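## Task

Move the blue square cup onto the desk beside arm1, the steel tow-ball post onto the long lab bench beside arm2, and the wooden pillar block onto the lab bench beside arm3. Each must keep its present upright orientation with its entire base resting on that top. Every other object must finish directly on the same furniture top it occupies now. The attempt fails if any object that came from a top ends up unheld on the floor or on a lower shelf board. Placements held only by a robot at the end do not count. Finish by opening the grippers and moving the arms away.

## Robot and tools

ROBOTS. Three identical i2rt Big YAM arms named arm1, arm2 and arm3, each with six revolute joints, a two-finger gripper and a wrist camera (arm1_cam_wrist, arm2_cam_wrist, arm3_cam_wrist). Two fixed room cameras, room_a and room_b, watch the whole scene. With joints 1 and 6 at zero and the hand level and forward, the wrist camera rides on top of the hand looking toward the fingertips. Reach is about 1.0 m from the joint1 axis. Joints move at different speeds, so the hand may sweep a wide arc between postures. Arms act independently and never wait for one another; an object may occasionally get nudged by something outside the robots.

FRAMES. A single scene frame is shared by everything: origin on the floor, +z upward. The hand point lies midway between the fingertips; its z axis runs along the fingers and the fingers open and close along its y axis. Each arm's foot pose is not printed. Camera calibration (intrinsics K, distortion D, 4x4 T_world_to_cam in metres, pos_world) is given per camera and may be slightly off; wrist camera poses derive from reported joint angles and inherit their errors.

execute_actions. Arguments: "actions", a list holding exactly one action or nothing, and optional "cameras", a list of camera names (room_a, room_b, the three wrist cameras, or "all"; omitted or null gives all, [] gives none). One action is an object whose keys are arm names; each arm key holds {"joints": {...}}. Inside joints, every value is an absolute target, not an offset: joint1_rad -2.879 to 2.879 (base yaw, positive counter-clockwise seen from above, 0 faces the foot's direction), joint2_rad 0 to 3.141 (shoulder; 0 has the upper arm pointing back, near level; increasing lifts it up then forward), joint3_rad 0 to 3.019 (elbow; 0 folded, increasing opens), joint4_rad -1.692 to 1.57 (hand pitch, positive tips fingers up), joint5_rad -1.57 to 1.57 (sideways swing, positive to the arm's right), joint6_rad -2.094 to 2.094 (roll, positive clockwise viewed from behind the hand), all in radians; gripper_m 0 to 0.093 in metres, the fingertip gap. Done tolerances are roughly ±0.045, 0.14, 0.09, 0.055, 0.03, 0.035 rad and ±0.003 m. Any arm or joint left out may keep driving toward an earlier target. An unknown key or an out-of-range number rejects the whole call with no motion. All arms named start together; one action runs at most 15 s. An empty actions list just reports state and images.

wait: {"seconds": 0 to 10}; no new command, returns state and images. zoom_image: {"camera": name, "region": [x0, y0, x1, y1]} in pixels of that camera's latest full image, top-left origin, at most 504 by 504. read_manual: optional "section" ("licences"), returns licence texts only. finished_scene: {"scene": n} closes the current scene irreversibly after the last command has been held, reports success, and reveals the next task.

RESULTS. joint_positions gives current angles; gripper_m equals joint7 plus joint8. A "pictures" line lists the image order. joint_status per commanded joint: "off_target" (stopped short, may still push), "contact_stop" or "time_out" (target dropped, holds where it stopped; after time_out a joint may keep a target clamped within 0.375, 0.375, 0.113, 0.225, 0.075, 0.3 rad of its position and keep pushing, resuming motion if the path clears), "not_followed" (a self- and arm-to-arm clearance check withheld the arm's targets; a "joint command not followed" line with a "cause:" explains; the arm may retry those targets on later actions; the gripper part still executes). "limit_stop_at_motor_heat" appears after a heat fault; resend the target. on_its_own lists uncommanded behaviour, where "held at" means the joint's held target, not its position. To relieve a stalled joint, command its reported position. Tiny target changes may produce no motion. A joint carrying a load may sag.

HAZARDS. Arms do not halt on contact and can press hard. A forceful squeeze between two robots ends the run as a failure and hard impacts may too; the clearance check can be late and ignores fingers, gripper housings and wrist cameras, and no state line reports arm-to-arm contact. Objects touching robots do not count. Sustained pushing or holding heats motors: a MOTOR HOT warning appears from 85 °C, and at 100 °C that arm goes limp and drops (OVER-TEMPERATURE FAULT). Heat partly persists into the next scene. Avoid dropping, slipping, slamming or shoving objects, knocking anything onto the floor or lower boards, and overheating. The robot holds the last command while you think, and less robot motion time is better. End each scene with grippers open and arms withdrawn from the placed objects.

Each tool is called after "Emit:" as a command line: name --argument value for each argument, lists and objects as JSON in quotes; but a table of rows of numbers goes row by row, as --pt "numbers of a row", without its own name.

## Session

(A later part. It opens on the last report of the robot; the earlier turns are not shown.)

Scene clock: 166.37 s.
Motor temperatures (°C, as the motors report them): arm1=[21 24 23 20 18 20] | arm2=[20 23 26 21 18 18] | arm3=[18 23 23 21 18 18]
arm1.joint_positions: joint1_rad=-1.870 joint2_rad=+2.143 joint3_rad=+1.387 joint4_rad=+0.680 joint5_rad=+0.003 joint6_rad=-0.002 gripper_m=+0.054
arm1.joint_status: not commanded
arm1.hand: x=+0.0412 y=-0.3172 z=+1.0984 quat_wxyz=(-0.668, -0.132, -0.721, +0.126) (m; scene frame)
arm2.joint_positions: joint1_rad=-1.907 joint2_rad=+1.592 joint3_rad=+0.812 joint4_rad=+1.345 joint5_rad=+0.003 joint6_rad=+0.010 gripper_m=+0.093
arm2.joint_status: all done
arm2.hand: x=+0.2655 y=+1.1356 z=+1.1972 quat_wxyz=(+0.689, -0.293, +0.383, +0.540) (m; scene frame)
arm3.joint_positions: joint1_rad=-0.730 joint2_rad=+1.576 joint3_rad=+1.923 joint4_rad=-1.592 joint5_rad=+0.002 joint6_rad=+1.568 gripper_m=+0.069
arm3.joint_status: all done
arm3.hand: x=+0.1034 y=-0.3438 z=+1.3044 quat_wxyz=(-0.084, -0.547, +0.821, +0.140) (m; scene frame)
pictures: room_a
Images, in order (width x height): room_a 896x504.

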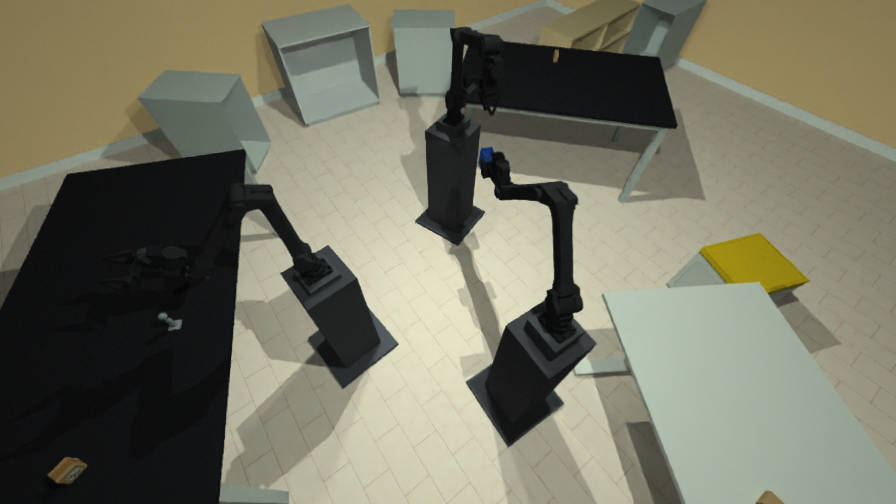

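Emit:
execute_actions --actions '[{"arm1":{"joints":{"joint1_rad":2.4,"joint2_rad":1.94,"joint3_rad":1.03,"joint4_rad":0.86}},"arm2":{"joints":{"joint1_rad":-2.305,"joint2_rad":1.825,"joint3_rad":1.595,"joint4_rad":-1.3,"joint5_rad":0,"joint6_rad":0.795}},"arm3":{"joints":{"joint2_rad":1.1,"joint6_rad":-0.01,"gripper_m":0.093}}}]' --cameras '["room_a","arm2_cam_wrist"]'

Scene clock: 174.50 s.
Motor temperatures (°C, as the motors report them): arm1=[21 24 23 20 18 20] | arm2=[20 23 26 21 18 18] | arm3=[18 23 23 21 18 18]
arm1.joint_positions: joint1_rad=+2.408 joint2_rad=+1.943 joint3_rad=+1.034 joint4_rad=+0.838 joint5_rad=-0.002 joint6_rad=-0.002 gripper_m=+0.054
arm1.joint_status: all done
arm1.hand: x=-1.2165 y=-0.5201 z=+1.1072 quat_wxyz=(+0.258, +0.677, +0.276, -0.632) (m; scene frame)
arm2.joint_positions: joint1_rad=-2.310 joint2_rad=+1.830 joint3_rad=+1.555 joint4_rad=-1.283 joint5_rad=+0.000 joint6_rad=+0.780 gripper_m=+0.093
arm2.joint_status: all done
arm2.hand: x=+0.4596 y=+1.0169 z=+0.9565 quat_wxyz=(+0.004, -0.069, +0.998, +0.004) (m; scene frame)
arm3.joint_positions: joint1_rad=-0.730 joint2_rad=+1.104 joint3_rad=+1.928 joint4_rad=-1.592 joint5_rad=+0.002 joint6_rad=+0.003 gripper_m=+0.093
arm3.joint_status: all done
arm3.hand: x=+0.2700 y=-0.4171 z=+1.5074 quat_wxyz=(+0.084, -0.902, +0.182, +0.383) (m; scene frame)
pictures: arm2_cam_wrist, room_a
camera_calibration (this result's frames):
arm2_cam_wrist: T_world_to_cam=[[0.137792, -0.990413, -0.00977151, 0.953494], [-0.81979, -0.11958, 0.560041, -0.0303938], [-0.55584, -0.0691587, -0.828407, 1.24396], [0, 0, 0, 1]] pos_world=[0.535142, 1.02675, 1.05684]
Images, in order (width x height): arm2_cam_wrist 896x504, room_a 896x504.

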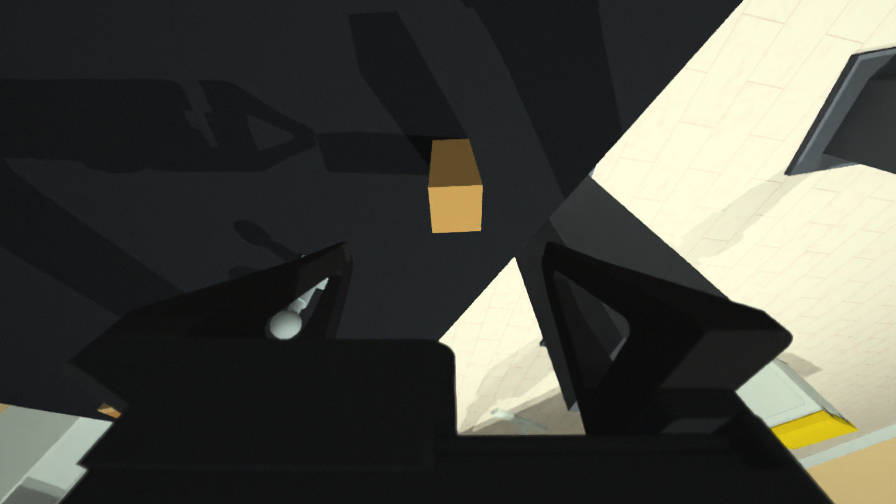

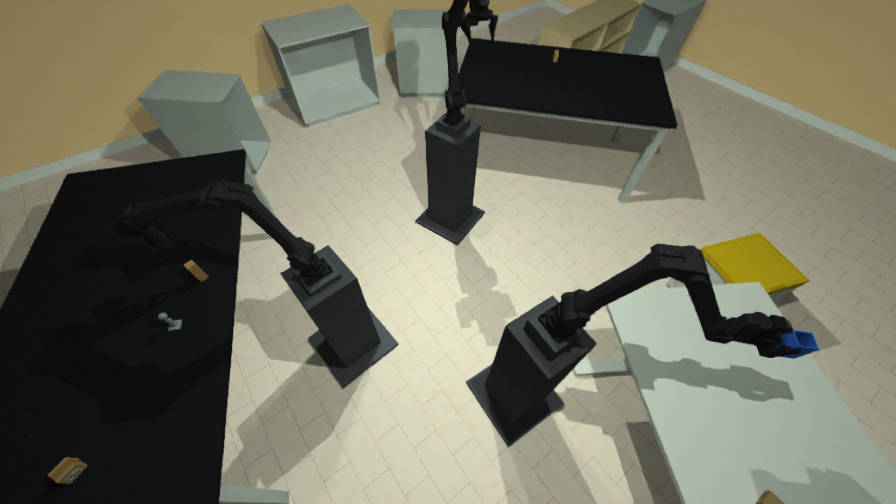

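Emit:
execute_actions --actions '[{"arm1":{"joints":{"joint2_rad":2.73,"joint3_rad":1.395,"joint4_rad":1.315}},"arm2":{"joints":{"joint2_rad":1.907,"joint3_rad":1.405,"joint4_rad":-1.055}},"arm3":{"joints":{"joint1_rad":-1.5,"joint2_rad":1.777,"joint3_rad":0.666,"joint4_rad":1.01}}}]' --cameras '["room_a","arm2_cam_wrist","arm1_cam_wrist"]'

Scene clock: 184.67 s.
Motor temperatures (°C, as the motors report them): arm1=[21 24 23 20 18 20] | arm2=[20 23 27 21 18 18] | arm3=[18 23 22 21 18 18]
arm1.joint_positions: joint1_rad=+2.408 joint2_rad=+2.734 joint3_rad=+1.382 joint4_rad=+1.300 joint5_rad=-0.002 joint6_rad=-0.003 gripper_m=+0.053
arm1.joint_status: all done
arm1.hand: x=-1.2323 y=-0.5366 z=+0.8003 quat_wxyz=(+0.260, +0.671, +0.274, -0.638) (m; scene frame)
arm2.joint_positions: joint1_rad=-2.310 joint2_rad=+1.921 joint3_rad=+1.401 joint4_rad=-1.073 joint5_rad=+0.000 joint6_rad=+0.781 gripper_m=+0.093
arm2.joint_status: all done
arm2.hand: x=+0.4513 y=+1.0060 z=+0.8543 quat_wxyz=(-0.007, -0.069, +0.998, -0.009) (m; scene frame)
arm3.joint_positions: joint1_rad=-1.514 joint2_rad=+1.791 joint3_rad=+0.670 joint4_rad=+0.993 joint5_rad=+0.002 joint6_rad=+0.000 gripper_m=+0.093
arm3.joint_status: all done
arm3.hand: x=+0.3736 y=-0.0090 z=+1.0134 quat_wxyz=(+0.374, -0.621, +0.416, +0.549) (m; scene frame)
pictures: arm1_cam_wrist, arm2_cam_wrist, room_a
camera_calibration (this result's frames):
arm1_cam_wrist: T_world_to_cam=[[-0.700221, 0.713794, 0.0137422, -0.493391], [0.43769, 0.444415, -0.781616, 1.4047], [-0.56402, -0.541289, -0.623609, -0.362991], [0, 0, 0, 1]] pos_world=[-1.16504, -0.468571, 0.878349]
arm2_cam_wrist: T_world_to_cam=[[0.137465, -0.990402, 0.0143812, 0.922359], [-0.807948, -0.103718, 0.580053, -0.0196999], [-0.572995, -0.0913564, -0.814451, 1.17208], [0, 0, 0, 1]] pos_world=[0.528885, 1.01854, 0.952762]
Images, in order (width x height): arm1_cam_wrist 896x504, arm2_cam_wrist 896x504, room_a 896x504.

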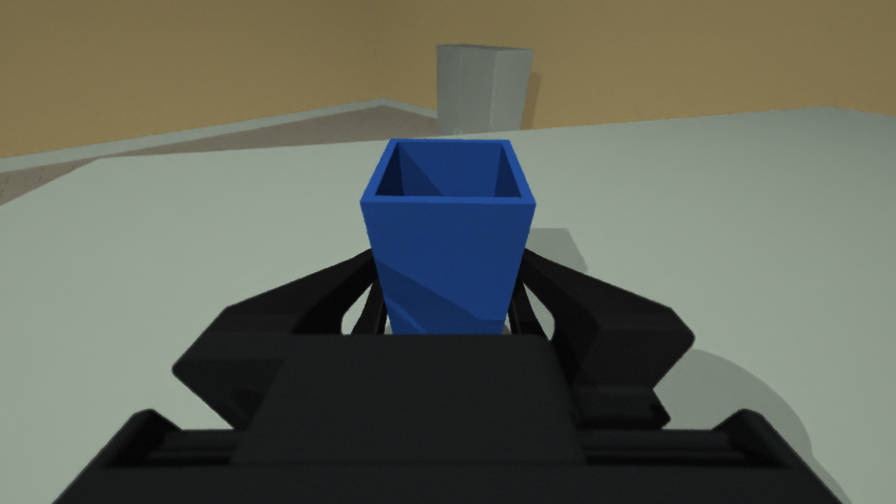

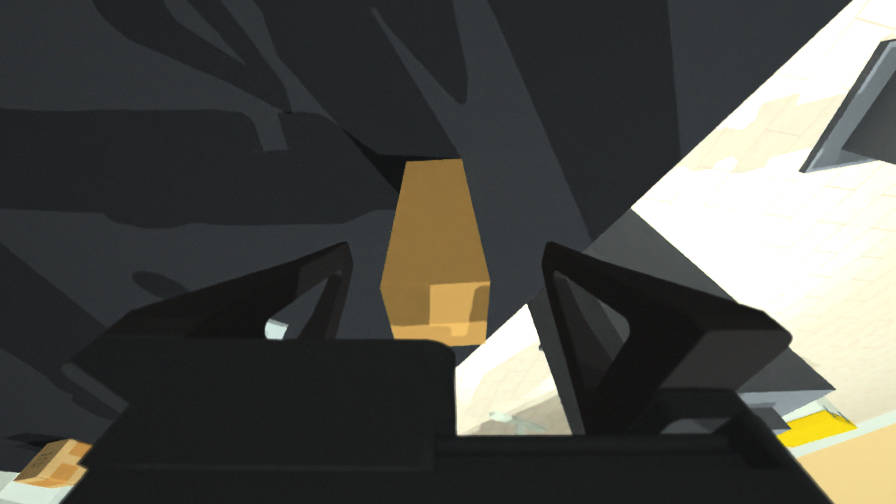

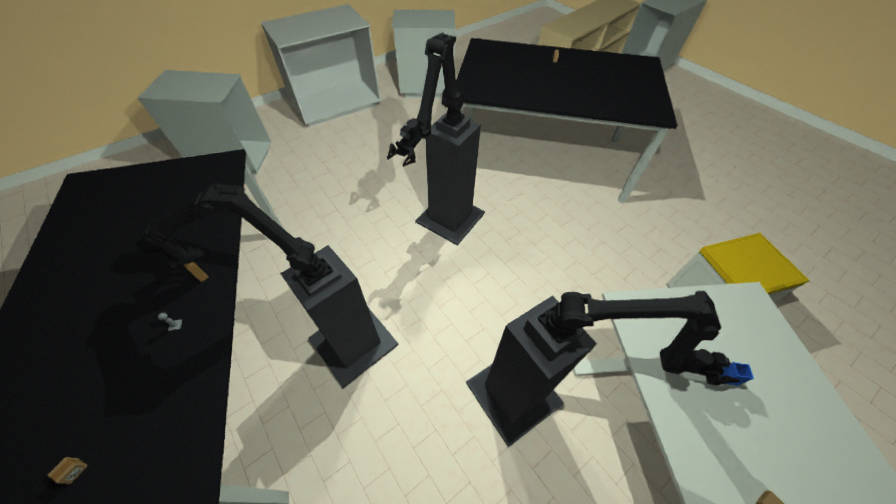

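Emit:
execute_actions --actions '[{"arm1":{"joints":{"joint2_rad":2.80,"joint4_rad":1.35}},"arm2":{"joints":{"joint2_rad":1.88}}}]' --cameras '[]'

Emit:
execute_actions --actions '[{"arm2":{"joints":{"gripper_m":0.01}}}]' --cameras '["room_a","arm2_cam_wrist"]'

Emit:
zoom_image --camera "room_a" --region '[650, 320, 780, 420]'

Scene clock: 189.70 s.
Motor temperatures (°C, as the motors report them): arm1=[21 24 22 20 18 20] | arm2=[20 23 27 21 18 18] | arm3=[18 23 22 21 18 18]
arm1.joint_positions: joint1_rad=+2.408 joint2_rad=+2.774 joint3_rad=+1.382 joint4_rad=+1.335 joint5_rad=-0.002 joint6_rad=-0.003 gripper_m=+0.053
arm1.joint_status: all done
arm1.hand: x=-1.2239 y=-0.5285 z=+0.7813 quat_wxyz=(+0.260, +0.672, +0.274, -0.637) (m; scene frame)
arm2.joint_positions: joint1_rad=-2.310 joint2_rad=+1.889 joint3_rad=+1.401 joint4_rad=-1.073 joint5_rad=+0.000 joint6_rad=+0.781 gripper_m=+0.093
arm2.joint_status: all done
arm2.hand: x=+0.4531 y=+1.0084 z=+0.8708 quat_wxyz=(+0.003, -0.069, +0.998, +0.003) (m; scene frame)
arm3.joint_positions: joint1_rad=-1.514 joint2_rad=+1.791 joint3_rad=+0.670 joint4_rad=+0.993 joint5_rad=+0.002 joint6_rad=+0.000 gripper_m=+0.093
arm3.joint_status: not commanded
arm3.hand: x=+0.3736 y=-0.0090 z=+1.0134 quat_wxyz=(+0.374, -0.621, +0.416, +0.549) (m; scene frame)
pictures: none
No camera images: the call's "cameras" was empty. Leave "cameras" out to get every camera's image.

Scene clock: 190.40 s.
Motor temperatures (°C, as the motors report them): arm1=[21 24 22 20 18 20] | arm2=[20 23 27 21 18 18] | arm3=[18 23 22 21 18 18]
arm1.joint_positions: joint1_rad=+2.408 joint2_rad=+2.774 joint3_rad=+1.382 joint4_rad=+1.335 joint5_rad=-0.002 joint6_rad=-0.003 gripper_m=+0.053
arm1.joint_status: not commanded
arm1.hand: x=-1.2239 y=-0.5285 z=+0.7813 quat_wxyz=(+0.260, +0.672, +0.274, -0.637) (m; scene frame)
arm2.joint_positions: joint1_rad=-2.310 joint2_rad=+1.889 joint3_rad=+1.401 joint4_rad=-1.072 joint5_rad=+0.000 joint6_rad=+0.782 gripper_m=+0.034
arm2.joint_status: gripper_m off_target (ended at +0.034, target +0.010)
arm2.hand: x=+0.4532 y=+1.0086 z=+0.8708 quat_wxyz=(+0.003, -0.068, +0.998, +0.004) (m; scene frame)
arm3.joint_positions: joint1_rad=-1.514 joint2_rad=+1.791 joint3_rad=+0.670 joint4_rad=+0.993 joint5_rad=+0.002 joint6_rad=+0.000 gripper_m=+0.093
arm3.joint_status: not commanded
arm3.hand: x=+0.3736 y=-0.0090 z=+1.0134 quat_wxyz=(+0.374, -0.621, +0.416, +0.549) (m; scene frame)
pictures: arm2_cam_wrist, room_a
camera_calibration (this result's frames):
arm2_cam_wrist: T_world_to_cam=[[0.136648, -0.990584, -0.00843806, 0.944801], [-0.819271, -0.117796, 0.561177, 0.00833504], [-0.556887, -0.0697708, -0.827653, 1.16929], [0, 0, 0, 1]] pos_world=[0.528886, 1.01847, 0.971062]
Images, in order (width x height): arm2_cam_wrist 896x504, room_a 896x504.

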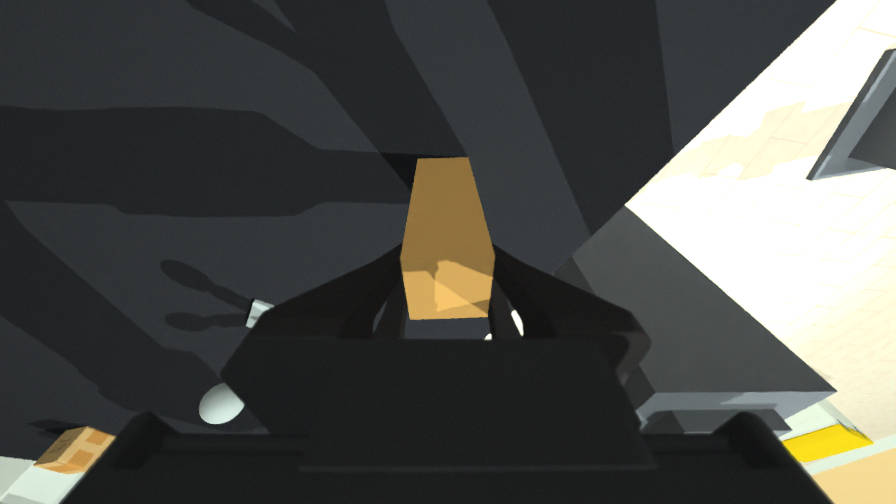

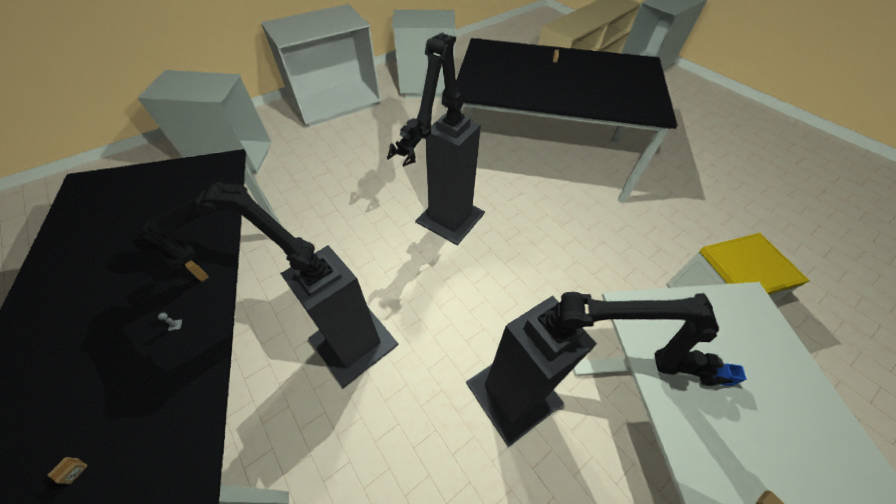

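Region (650, 320, 780, 420) of room_a's 896x504 image, scaled by 3.877, with more detail than that image has; it fills the top 388 rows of this view, and the rest is white.

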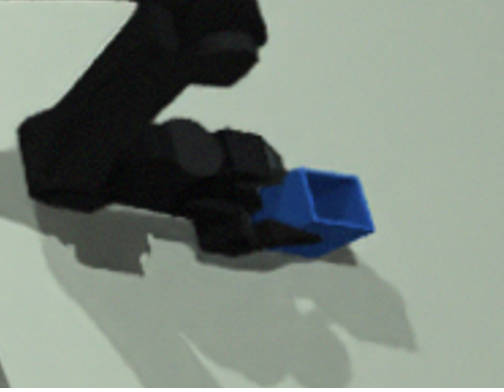

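Emit:
execute_actions --actions '[{"arm1":{"joints":{"joint2_rad":2.825}},"arm2":{"joints":{"joint2_rad":1.635,"joint3_rad":1.67,"joint4_rad":-1.57,"joint6_rad":1.585}}}]' --cameras '[]'

Emit:
execute_actions --actions '[{"arm2":{"joints":{"joint1_rad":1.885}}}]' --cameras '["arm3_cam_wrist","arm2_cam_wrist"]'

Scene clock: 196.23 s.
Motor temperatures (°C, as the motors report them): arm1=[21 24 22 20 18 20] | arm2=[20 23 27 21 18 18] | arm3=[18 23 22 21 18 18]
arm1.joint_positions: joint1_rad=+2.408 joint2_rad=+2.777 joint3_rad=+1.383 joint4_rad=+1.340 joint5_rad=-0.002 joint6_rad=-0.003 gripper_m=+0.053
arm1.joint_status: all done
arm1.hand: x=-1.2235 y=-0.5281 z=+0.7806 quat_wxyz=(+0.260, +0.671, +0.274, -0.638) (m; scene frame)
arm2.joint_positions: joint1_rad=-2.310 joint2_rad=+1.650 joint3_rad=+1.648 joint4_rad=-1.553 joint5_rad=+0.000 joint6_rad=+1.570 gripper_m=+0.034
arm2.joint_status: all done
arm2.hand: x=+0.4293 y=+0.9773 z=+1.0832 quat_wxyz=(+0.002, +0.320, +0.947, +0.007) (m; scene frame)
arm3.joint_positions: joint1_rad=-1.514 joint2_rad=+1.791 joint3_rad=+0.670 joint4_rad=+0.993 joint5_rad=+0.002 joint6_rad=+0.000 gripper_m=+0.093
arm3.joint_status: not commanded
arm3.hand: x=+0.3736 y=-0.0090 z=+1.0134 quat_wxyz=(+0.374, -0.621, +0.416, +0.549) (m; scene frame)
pictures: none
No camera images: the call's "cameras" was empty. Leave "cameras" out to get every camera's image.

Scene clock: 199.37 s.
Motor temperatures (°C, as the motors report them): arm1=[21 24 22 20 18 20] | arm2=[20 23 27 21 18 18] | arm3=[18 23 22 21 18 18]
arm1.joint_positions: joint1_rad=+2.408 joint2_rad=+2.777 joint3_rad=+1.383 joint4_rad=+1.340 joint5_rad=-0.002 joint6_rad=-0.003 gripper_m=+0.053
arm1.joint_status: not commanded
arm1.hand: x=-1.2235 y=-0.5281 z=+0.7806 quat_wxyz=(+0.260, +0.671, +0.274, -0.638) (m; scene frame)
arm2.joint_positions: joint1_rad=+1.891 joint2_rad=+1.650 joint3_rad=+1.648 joint4_rad=-1.553 joint5_rad=-0.001 joint6_rad=+1.571 gripper_m=+0.034
arm2.joint_status: all done
arm2.hand: x=+0.3218 y=+0.1121 z=+1.0839 quat_wxyz=(-0.008, -0.979, -0.202, -0.002) (m; scene frame)
arm3.joint_positions: joint1_rad=-1.514 joint2_rad=+1.791 joint3_rad=+0.670 joint4_rad=+0.993 joint5_rad=+0.002 joint6_rad=+0.000 gripper_m=+0.093
arm3.joint_status: not commanded
arm3.hand: x=+0.3736 y=-0.0090 z=+1.0134 quat_wxyz=(+0.374, -0.621, +0.416, +0.549) (m; scene frame)
pictures: arm2_cam_wrist, arm3_cam_wrist
camera_calibration (this result's frames):
arm2_cam_wrist: T_world_to_cam=[[-0.395795, 0.918161, -0.0180544, 0.0443076], [0.752172, 0.335396, 0.567227, -0.887562], [0.526861, 0.210926, -0.823364, 0.825083], [0, 0, 0, 1]] pos_world=[0.250432, 0.0829716, 1.18359]
arm3_cam_wrist: T_world_to_cam=[[0.929988, 0.36751, 0.0076905, -0.35166], [0.253469, -0.625972, -0.737504, 0.651874], [-0.266226, 0.687819, -0.675299, 0.913338], [0, 0, 0, 1]] pos_world=[0.404964, -0.0909177, 1.10024]
Images, in order (width x height): arm2_cam_wrist 896x504, arm3_cam_wrist 896x504.

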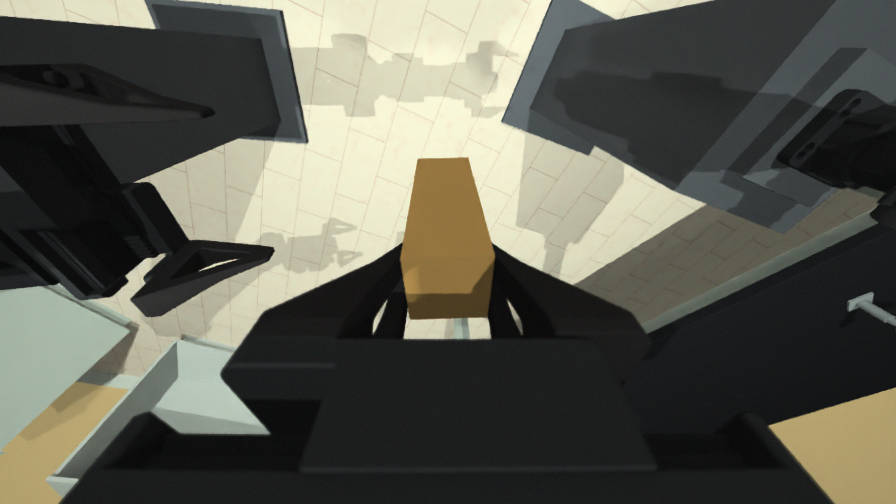

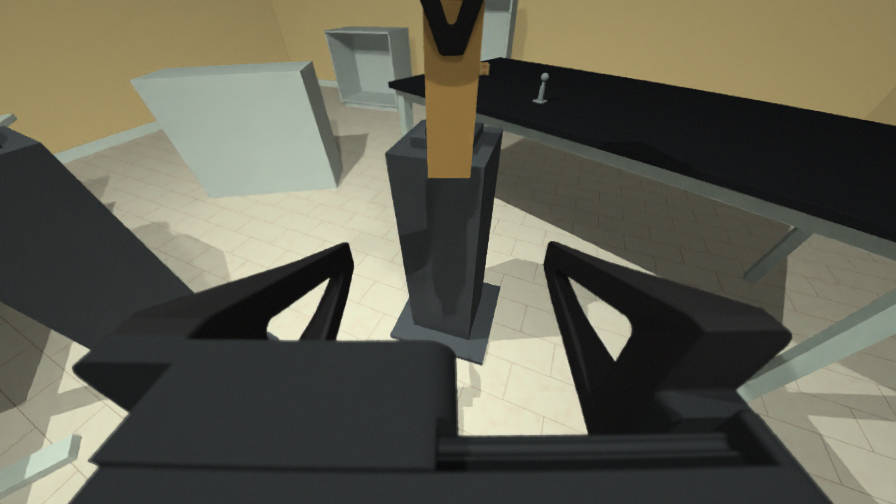

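Emit:
execute_actions --actions '[{"arm1":{"joints":{"joint2_rad":2.78,"gripper_m":0.093}},"arm3":{"joints":{"joint2_rad":1.96,"joint3_rad":1.12,"joint4_rad":0.736}}}]' --cameras '["arm3_cam_wrist","arm2_cam_wrist","arm1_cam_wrist"]'

Scene clock: 203.70 s.
Motor temperatures (°C, as the motors report them): arm1=[21 24 21 20 18 20] | arm2=[20 23 28 21 18 18] | arm3=[18 23 22 21 18 18]
arm1.joint_positions: joint1_rad=+2.408 joint2_rad=+2.777 joint3_rad=+1.383 joint4_rad=+1.340 joint5_rad=-0.002 joint6_rad=-0.003 gripper_m=+0.093
arm1.joint_status: all done
arm1.hand: x=-1.2236 y=-0.5282 z=+0.7808 quat_wxyz=(+0.260, +0.671, +0.274, -0.638) (m; scene frame)
arm2.joint_positions: joint1_rad=+1.891 joint2_rad=+1.650 joint3_rad=+1.648 joint4_rad=-1.553 joint5_rad=-0.001 joint6_rad=+1.571 gripper_m=+0.034
arm2.joint_status: not commanded
arm2.hand: x=+0.3218 y=+0.1121 z=+1.0839 quat_wxyz=(-0.008, -0.979, -0.202, -0.002) (m; scene frame)
arm3.joint_positions: joint1_rad=-1.514 joint2_rad=+1.949 joint3_rad=+1.101 joint4_rad=+0.746 joint5_rad=+0.002 joint6_rad=+0.000 gripper_m=+0.093
arm3.joint_status: all done
arm3.hand: x=+0.3203 y=+0.1214 z=+1.0511 quat_wxyz=(+0.379, -0.614, +0.411, +0.557) (m; scene frame)
pictures: arm1_cam_wrist, arm2_cam_wrist, arm3_cam_wrist
camera_calibration (this result's frames):
arm1_cam_wrist: T_world_to_cam=[[-0.700234, 0.713781, 0.0137386, -0.493059], [0.438329, 0.44504, -0.780901, 1.38243], [-0.563507, -0.540791, -0.624503, -0.364086], [0, 0, 0, 1]] pos_world=[-1.15638, -0.460194, 0.85894]
arm2_cam_wrist: T_world_to_cam=[[-0.395795, 0.918161, -0.0180544, 0.0443076], [0.752172, 0.335396, 0.567227, -0.887562], [0.526861, 0.210926, -0.823364, 0.825083], [0, 0, 0, 1]] pos_world=[0.250432, 0.0829716, 1.18359]
arm3_cam_wrist: T_world_to_cam=[[0.929992, 0.367504, 0.00743172, -0.35002], [0.246188, -0.607727, -0.755023, 0.79327], [-0.272957, 0.703995, -0.655657, 0.814485], [0, 0, 0, 1]] pos_world=[0.352542, 0.0373324, 1.13556]
Images, in order (width x height): arm1_cam_wrist 896x504, arm2_cam_wrist 896x504, arm3_cam_wrist 896x504.

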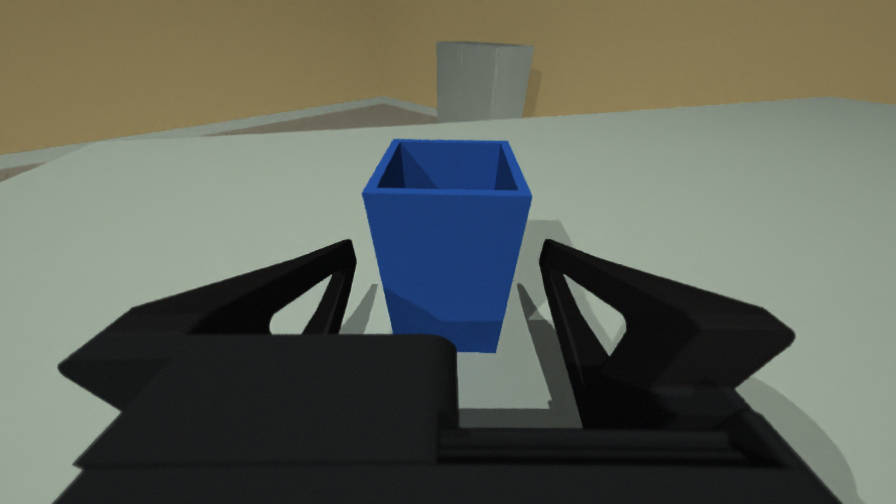

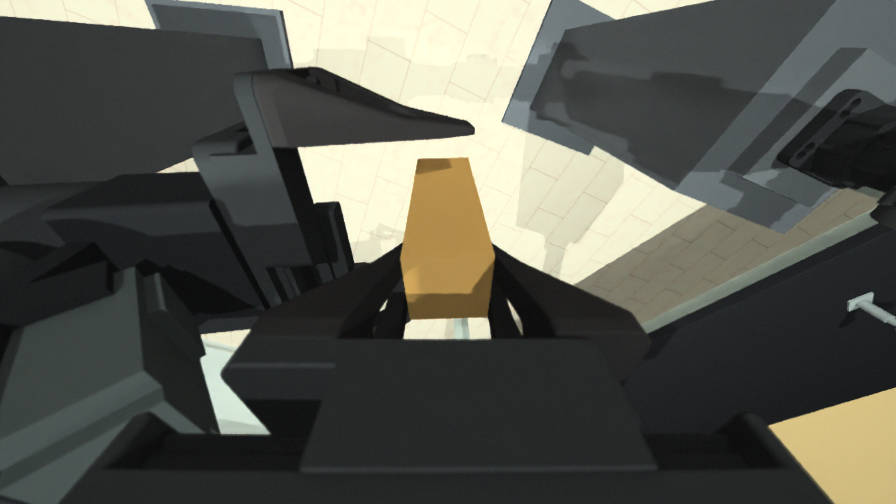

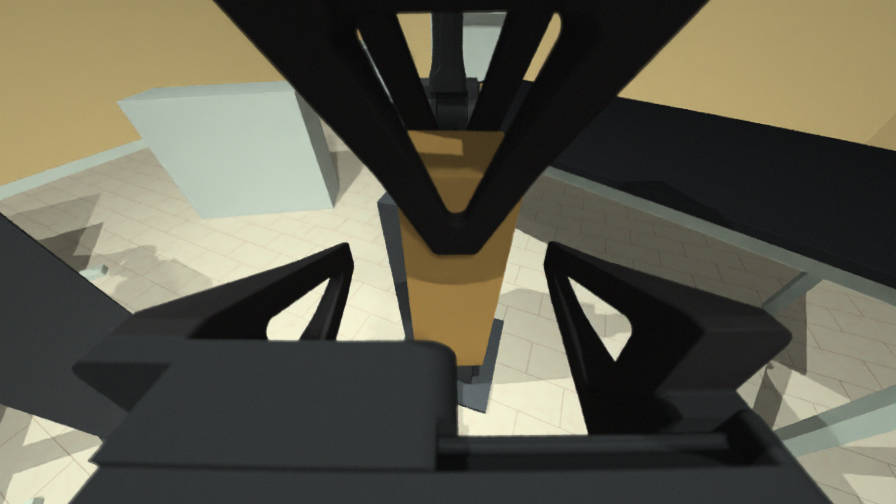

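Emit:
execute_actions --actions '[{"arm3":{"joints":{"gripper_m":0.01}}}]' --cameras '["arm2_cam_wrist"]'

Scene clock: 207.83 s.
Motor temperatures (°C, as the motors report them): arm1=[21 24 21 20 18 20] | arm2=[20 23 28 21 18 18] | arm3=[18 23 22 21 18 18]
arm1.joint_positions: joint1_rad=+2.408 joint2_rad=+2.777 joint3_rad=+1.383 joint4_rad=+1.340 joint5_rad=-0.002 joint6_rad=-0.003 gripper_m=+0.093
arm1.joint_status: not commanded
arm1.hand: x=-1.2236 y=-0.5282 z=+0.7808 quat_wxyz=(+0.260, +0.671, +0.274, -0.638) (m; scene frame)
arm2.joint_positions: joint1_rad=+1.889 joint2_rad=+1.650 joint3_rad=+1.648 joint4_rad=-1.554 joint5_rad=+0.002 joint6_rad=+1.577 gripper_m=+0.034
arm2.joint_status: not commanded
arm2.hand: x=+0.3204 y=+0.1116 z=+1.0839 quat_wxyz=(-0.008, -0.980, -0.198, +0.000) (m; scene frame)
arm3.joint_positions: joint1_rad=-1.514 joint2_rad=+1.949 joint3_rad=+1.101 joint4_rad=+0.746 joint5_rad=+0.002 joint6_rad=+0.000 gripper_m=+0.035
arm3.joint_status: gripper_m off_target (ended at +0.035, target +0.010)
arm3.hand: x=+0.3203 y=+0.1213 z=+1.0509 quat_wxyz=(+0.379, -0.614, +0.411, +0.557) (m; scene frame)
pictures: arm2_cam_wrist
camera_calibration (this result's frames):
arm2_cam_wrist: T_world_to_cam=[[-0.388082, 0.921455, -0.0176904, 0.0409777], [0.756594, 0.329492, 0.564801, -0.884466], [0.526267, 0.205805, -0.825038, 0.828504], [0, 0, 0, 1]] pos_world=[0.24907, 0.0831554, 1.18382]
Images, in order (width x height): arm2_cam_wrist 896x504.

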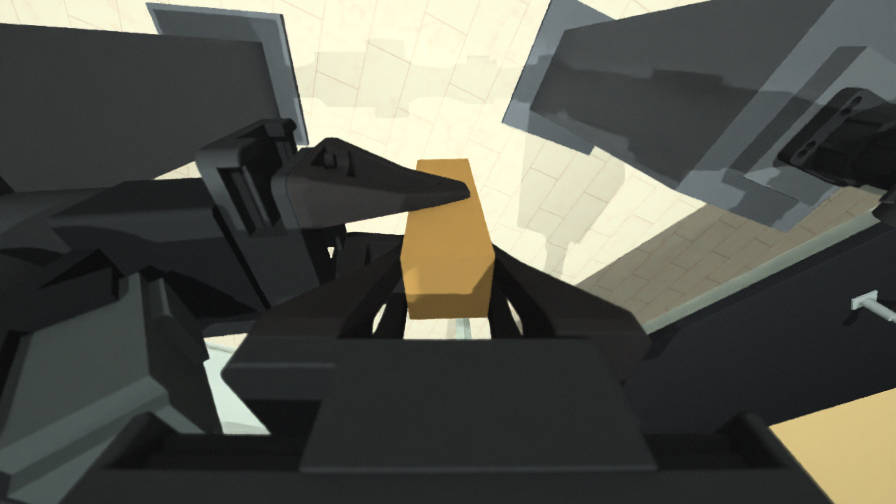

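Emit:
execute_actions --actions '[{"arm2":{"joints":{"gripper_m":0.052}}}]' --cameras '[]'

Emit:
execute_actions --actions '[{"arm2":{"joints":{"joint2_rad":1.2}},"arm1":{"joints":{"joint2_rad":2.3,"joint3_rad":0.9}}}]' --cameras '[]'

Emit:
execute_actions --actions '[{"arm2":{"joints":{"joint2_rad":0.7}},"arm3":{"joints":{"joint1_rad":1.6,"joint2_rad":2.33,"joint3_rad":1.053,"joint4_rad":1.19}}}]' --cameras '["room_b","arm3_cam_wrist"]'

Scene clock: 213.47 s.
Motor temperatures (°C, as the motors report them): arm1=[21 25 21 20 18 20] | arm2=[20 23 28 21 18 18] | arm3=[18 23 23 21 18 18]
arm1.joint_positions: joint1_rad=+2.408 joint2_rad=+2.777 joint3_rad=+1.383 joint4_rad=+1.340 joint5_rad=-0.002 joint6_rad=-0.003 gripper_m=+0.093
arm1.joint_status: not commanded
arm1.hand: x=-1.2236 y=-0.5282 z=+0.7808 quat_wxyz=(+0.260, +0.671, +0.274, -0.638) (m; scene frame)
arm2.joint_positions: joint1_rad=+1.889 joint2_rad=+1.650 joint3_rad=+1.648 joint4_rad=-1.554 joint5_rad=+0.002 joint6_rad=+1.578 gripper_m=+0.052
arm2.joint_status: all done
arm2.hand: x=+0.3204 y=+0.1116 z=+1.0839 quat_wxyz=(-0.008, -0.980, -0.198, +0.000) (m; scene frame)
arm3.joint_positions: joint1_rad=-1.514 joint2_rad=+1.949 joint3_rad=+1.101 joint4_rad=+0.743 joint5_rad=+0.002 joint6_rad=+0.000 gripper_m=+0.035
arm3.joint_status: not commanded
arm3.hand: x=+0.3204 y=+0.1213 z=+1.0502 quat_wxyz=(+0.378, -0.615, +0.412, +0.556) (m; scene frame)
pictures: none
No camera images: the call's "cameras" was empty. Leave "cameras" out to get every camera's image.

Scene clock: 215.00 s.
Motor temperatures (°C, as the motors report them): arm1=[21 25 21 20 18 20] | arm2=[20 23 28 21 18 18] | arm3=[18 23 23 21 18 18]
arm1.joint_positions: joint1_rad=+2.408 joint2_rad=+2.282 joint3_rad=+0.905 joint4_rad=+1.340 joint5_rad=-0.002 joint6_rad=-0.003 gripper_m=+0.093
arm1.joint_status: all done
arm1.hand: x=-1.1712 y=-0.4766 z=+0.9566 quat_wxyz=(+0.262, +0.666, +0.272, -0.643) (m; scene frame)
arm2.joint_positions: joint1_rad=+1.889 joint2_rad=+1.209 joint3_rad=+1.648 joint4_rad=-1.555 joint5_rad=+0.002 joint6_rad=+1.578 gripper_m=+0.052
arm2.joint_status: all done
arm2.hand: x=+0.2811 y=+0.2037 z=+1.2778 quat_wxyz=(-0.221, -0.955, -0.192, -0.045) (m; scene frame)
arm3.joint_positions: joint1_rad=-1.514 joint2_rad=+1.949 joint3_rad=+1.101 joint4_rad=+0.743 joint5_rad=+0.002 joint6_rad=+0.000 gripper_m=+0.035
arm3.joint_status: not commanded
arm3.hand: x=+0.3204 y=+0.1213 z=+1.0502 quat_wxyz=(+0.378, -0.615, +0.412, +0.556) (m; scene frame)
pictures: none
No camera images: the call's "cameras" was empty. Leave "cameras" out to get every camera's image.

Scene clock: 217.60 s.
Motor temperatures (°C, as the motors report them): arm1=[21 24 21 20 18 20] | arm2=[20 23 28 21 18 18] | arm3=[18 23 22 21 18 18]
arm1.joint_positions: joint1_rad=+2.408 joint2_rad=+2.282 joint3_rad=+0.905 joint4_rad=+1.340 joint5_rad=-0.002 joint6_rad=-0.003 gripper_m=+0.093
arm1.joint_status: not commanded
arm1.hand: x=-1.1712 y=-0.4766 z=+0.9566 quat_wxyz=(+0.262, +0.666, +0.272, -0.643) (m; scene frame)
arm2.joint_positions: joint1_rad=+1.889 joint2_rad=+0.704 joint3_rad=+1.658 joint4_rad=-1.556 joint5_rad=+0.002 joint6_rad=+1.578 gripper_m=+0.052
arm2.joint_status: all done
arm2.hand: x=+0.2008 y=+0.3914 z=+1.4270 quat_wxyz=(-0.456, -0.868, -0.175, -0.094) (m; scene frame)
arm3.joint_positions: joint1_rad=+1.607 joint2_rad=+2.336 joint3_rad=+1.056 joint4_rad=+1.168 joint5_rad=-0.001 joint6_rad=+0.000 gripper_m=+0.035
arm3.joint_status: all done
arm3.hand: x=+0.8375 y=-1.1874 z=+0.8531 quat_wxyz=(-0.547, -0.426, -0.616, +0.373) (m; scene frame)
pictures: arm3_cam_wrist, room_b
camera_calibration (this result's frames):
arm3_cam_wrist: T_world_to_cam=[[-0.936222, -0.35134, -0.00701893, 0.373198], [-0.233934, 0.638024, -0.733621, 1.58416], [0.262229, -0.68519, -0.679522, -0.330177], [0, 0, 0, 1]] pos_world=[0.806568, -1.10585, 0.940432]
Images, in order (width x height): arm3_cam_wrist 896x504, room_b 896x504.

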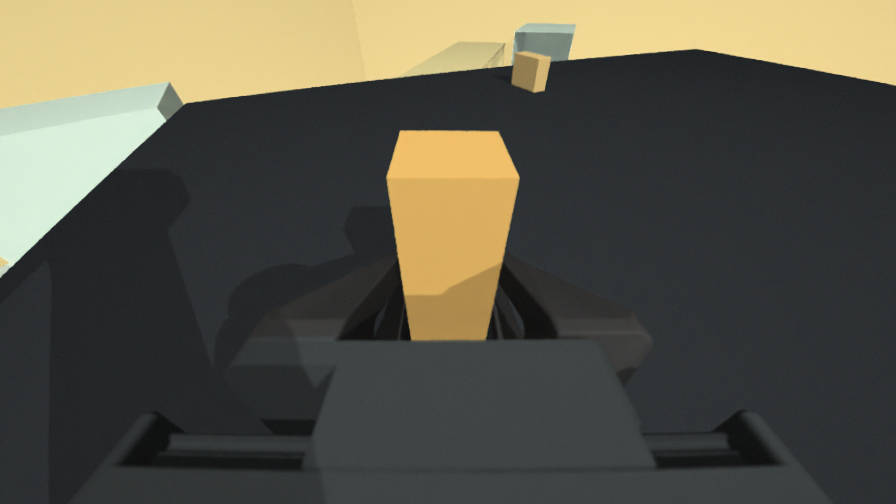

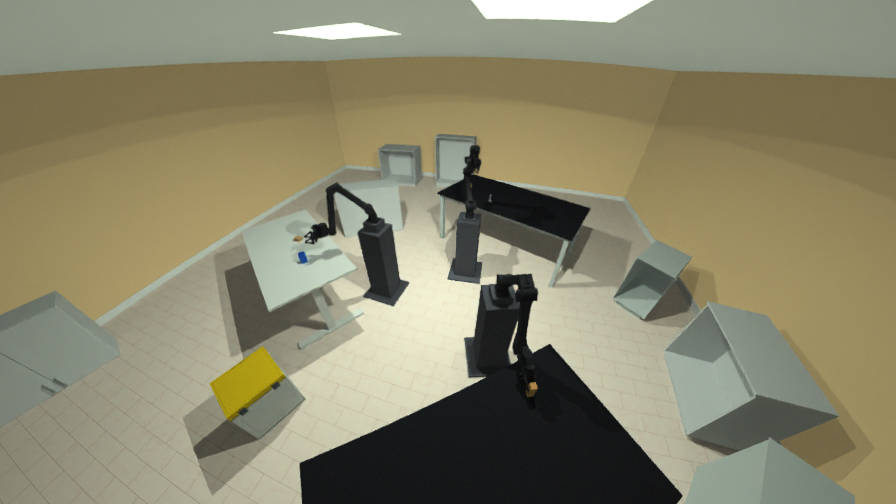

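Emit:
execute_actions --actions '[{"arm3":{"joints":{"joint2_rad":2.43,"joint4_rad":1.275}}}]' --cameras '[]'

Scene clock: 221.10 s.
Motor temperatures (°C, as the motors report them): arm1=[21 24 21 20 18 20] | arm2=[20 23 28 21 18 18] | arm3=[18 23 22 21 18 18]
arm1.joint_positions: joint1_rad=+2.408 joint2_rad=+2.282 joint3_rad=+0.905 joint4_rad=+1.340 joint5_rad=-0.002 joint6_rad=-0.003 gripper_m=+0.093
arm1.joint_status: not commanded
arm1.hand: x=-1.1712 y=-0.4766 z=+0.9566 quat_wxyz=(+0.262, +0.666, +0.272, -0.643) (m; scene frame)
arm2.joint_positions: joint1_rad=+1.889 joint2_rad=+0.704 joint3_rad=+1.658 joint4_rad=-1.556 joint5_rad=+0.002 joint6_rad=+1.578 gripper_m=+0.052
arm2.joint_status: not commanded
arm2.hand: x=+0.2008 y=+0.3914 z=+1.4270 quat_wxyz=(-0.456, -0.868, -0.175, -0.094) (m; scene frame)
arm3.joint_positions: joint1_rad=+1.607 joint2_rad=+2.397 joint3_rad=+1.056 joint4_rad=+1.263 joint5_rad=-0.001 joint6_rad=-0.001 gripper_m=+0.035
arm3.joint_status: all done
arm3.hand: x=+0.8346 y=-1.1794 z=+0.8366 quat_wxyz=(-0.558, -0.419, -0.607, +0.380) (m; scene frame)
pictures: none
No camera images: the call's "cameras" was empty. Leave "cameras" out to get every camera's image.

Probably touching; confirm.

Emit:
execute_actions --actions '[{"arm3":{"joints":{"joint4_rad":1.22}}}]' --cameras '[]'

Scene clock: 226.33 s.
Motor temperatures (°C, as the motors report them): arm1=[21 24 21 20 18 20] | arm2=[20 23 27 21 18 18] | arm3=[18 23 22 21 18 18]
arm1.joint_positions: joint1_rad=+2.408 joint2_rad=+2.282 joint3_rad=+0.905 joint4_rad=+1.340 joint5_rad=-0.002 joint6_rad=-0.003 gripper_m=+0.093
arm1.joint_status: not commanded
arm1.hand: x=-1.1712 y=-0.4766 z=+0.9566 quat_wxyz=(+0.262, +0.666, +0.272, -0.643) (m; scene frame)
arm2.joint_positions: joint1_rad=+1.889 joint2_rad=+0.704 joint3_rad=+1.658 joint4_rad=-1.556 joint5_rad=+0.002 joint6_rad=+1.578 gripper_m=+0.052
arm2.joint_status: not commanded
arm2.hand: x=+0.2008 y=+0.3914 z=+1.4270 quat_wxyz=(-0.456, -0.868, -0.175, -0.094) (m; scene frame)
arm3.joint_positions: joint1_rad=+1.607 joint2_rad=+2.397 joint3_rad=+1.056 joint4_rad=+1.255 joint5_rad=-0.001 joint6_rad=-0.004 gripper_m=+0.035
arm3.joint_status: all done
arm3.hand: x=+0.8345 y=-1.1792 z=+0.8348 quat_wxyz=(-0.555, -0.420, -0.609, +0.380) (m; scene frame)
pictures: none
No camera images: the call's "cameras" was empty. Leave "cameras" out to get every camera's image.

Emit:
execute_actions --actions '[{"arm3":{"joints":{"joint4_rad":1.25,"gripper_m":0.093}}}]' --cameras '[]'

Emit:
execute_actions --actions '[{"arm3":{"joints":{"joint2_rad":1.9,"joint3_rad":0.7}}}]' --cameras '["room_a","room_b"]'

Scene clock: 229.47 s.
Motor temperatures (°C, as the motors report them): arm1=[21 24 21 20 18 20] | arm2=[20 23 27 21 18 18] | arm3=[18 23 22 21 18 18]
arm1.joint_positions: joint1_rad=+2.408 joint2_rad=+2.282 joint3_rad=+0.905 joint4_rad=+1.340 joint5_rad=-0.002 joint6_rad=-0.003 gripper_m=+0.093
arm1.joint_status: not commanded
arm1.hand: x=-1.1712 y=-0.4766 z=+0.9566 quat_wxyz=(+0.262, +0.666, +0.272, -0.643) (m; scene frame)
arm2.joint_positions: joint1_rad=+1.889 joint2_rad=+0.704 joint3_rad=+1.658 joint4_rad=-1.556 joint5_rad=+0.002 joint6_rad=+1.578 gripper_m=+0.052
arm2.joint_status: not commanded
arm2.hand: x=+0.2008 y=+0.3914 z=+1.4270 quat_wxyz=(-0.456, -0.868, -0.175, -0.094) (m; scene frame)
arm3.joint_positions: joint1_rad=+1.607 joint2_rad=+2.397 joint3_rad=+1.055 joint4_rad=+1.256 joint5_rad=-0.001 joint6_rad=-0.004 gripper_m=+0.093
arm3.joint_status: all done
arm3.hand: x=+0.8343 y=-1.1787 z=+0.8345 quat_wxyz=(-0.555, -0.420, -0.610, +0.380) (m; scene frame)
pictures: none
No camera images: the call's "cameras" was empty. Leave "cameras" out to get every camera's image.

Scene clock: 230.80 s.
Motor temperatures (°C, as the motors report them): arm1=[21 24 21 20 18 20] | arm2=[20 23 27 21 18 18] | arm3=[18 23 22 21 18 18]
arm1.joint_positions: joint1_rad=+2.408 joint2_rad=+2.282 joint3_rad=+0.905 joint4_rad=+1.340 joint5_rad=-0.002 joint6_rad=-0.003 gripper_m=+0.093
arm1.joint_status: not commanded
arm1.hand: x=-1.1712 y=-0.4766 z=+0.9566 quat_wxyz=(+0.262, +0.666, +0.272, -0.643) (m; scene frame)
arm2.joint_positions: joint1_rad=+1.889 joint2_rad=+0.704 joint3_rad=+1.658 joint4_rad=-1.556 joint5_rad=+0.002 joint6_rad=+1.578 gripper_m=+0.052
arm2.joint_status: not commanded
arm2.hand: x=+0.2008 y=+0.3914 z=+1.4270 quat_wxyz=(-0.456, -0.868, -0.175, -0.094) (m; scene frame)
arm3.joint_positions: joint1_rad=+1.607 joint2_rad=+1.884 joint3_rad=+0.707 joint4_rad=+1.253 joint5_rad=-0.001 joint6_rad=-0.004 gripper_m=+0.093
arm3.joint_status: all done
arm3.hand: x=+0.8040 y=-1.1034 z=+1.0268 quat_wxyz=(-0.602, -0.388, -0.563, +0.412) (m; scene frame)
pictures: room_a, room_b
Images, in order (width x height): room_a 896x504, room_b 896x504.

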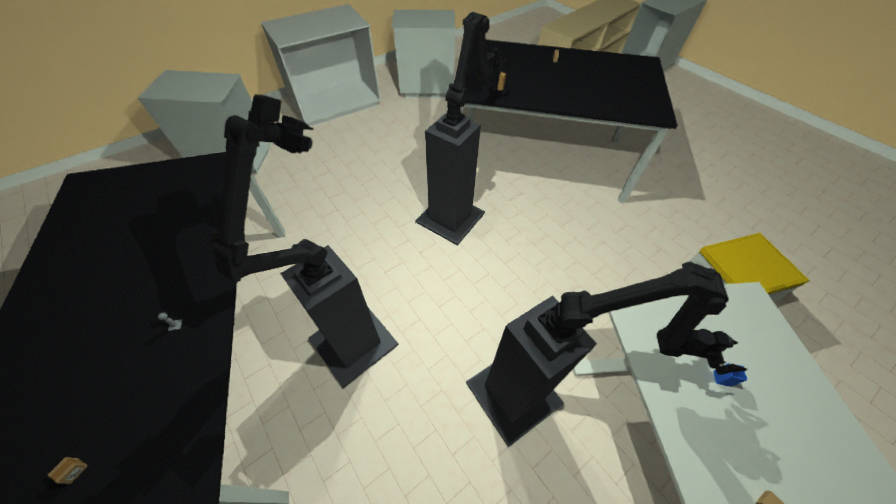

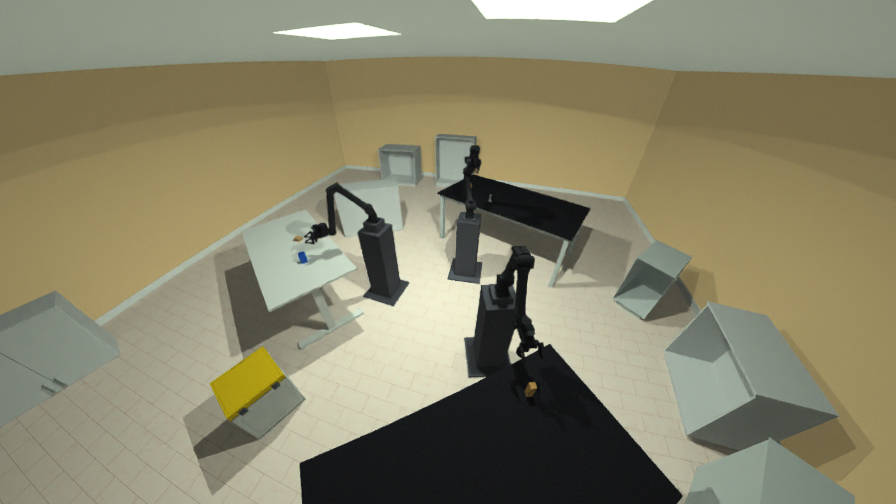

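Emit:
finished_scene --scene 1

The scene is finished: the task was done.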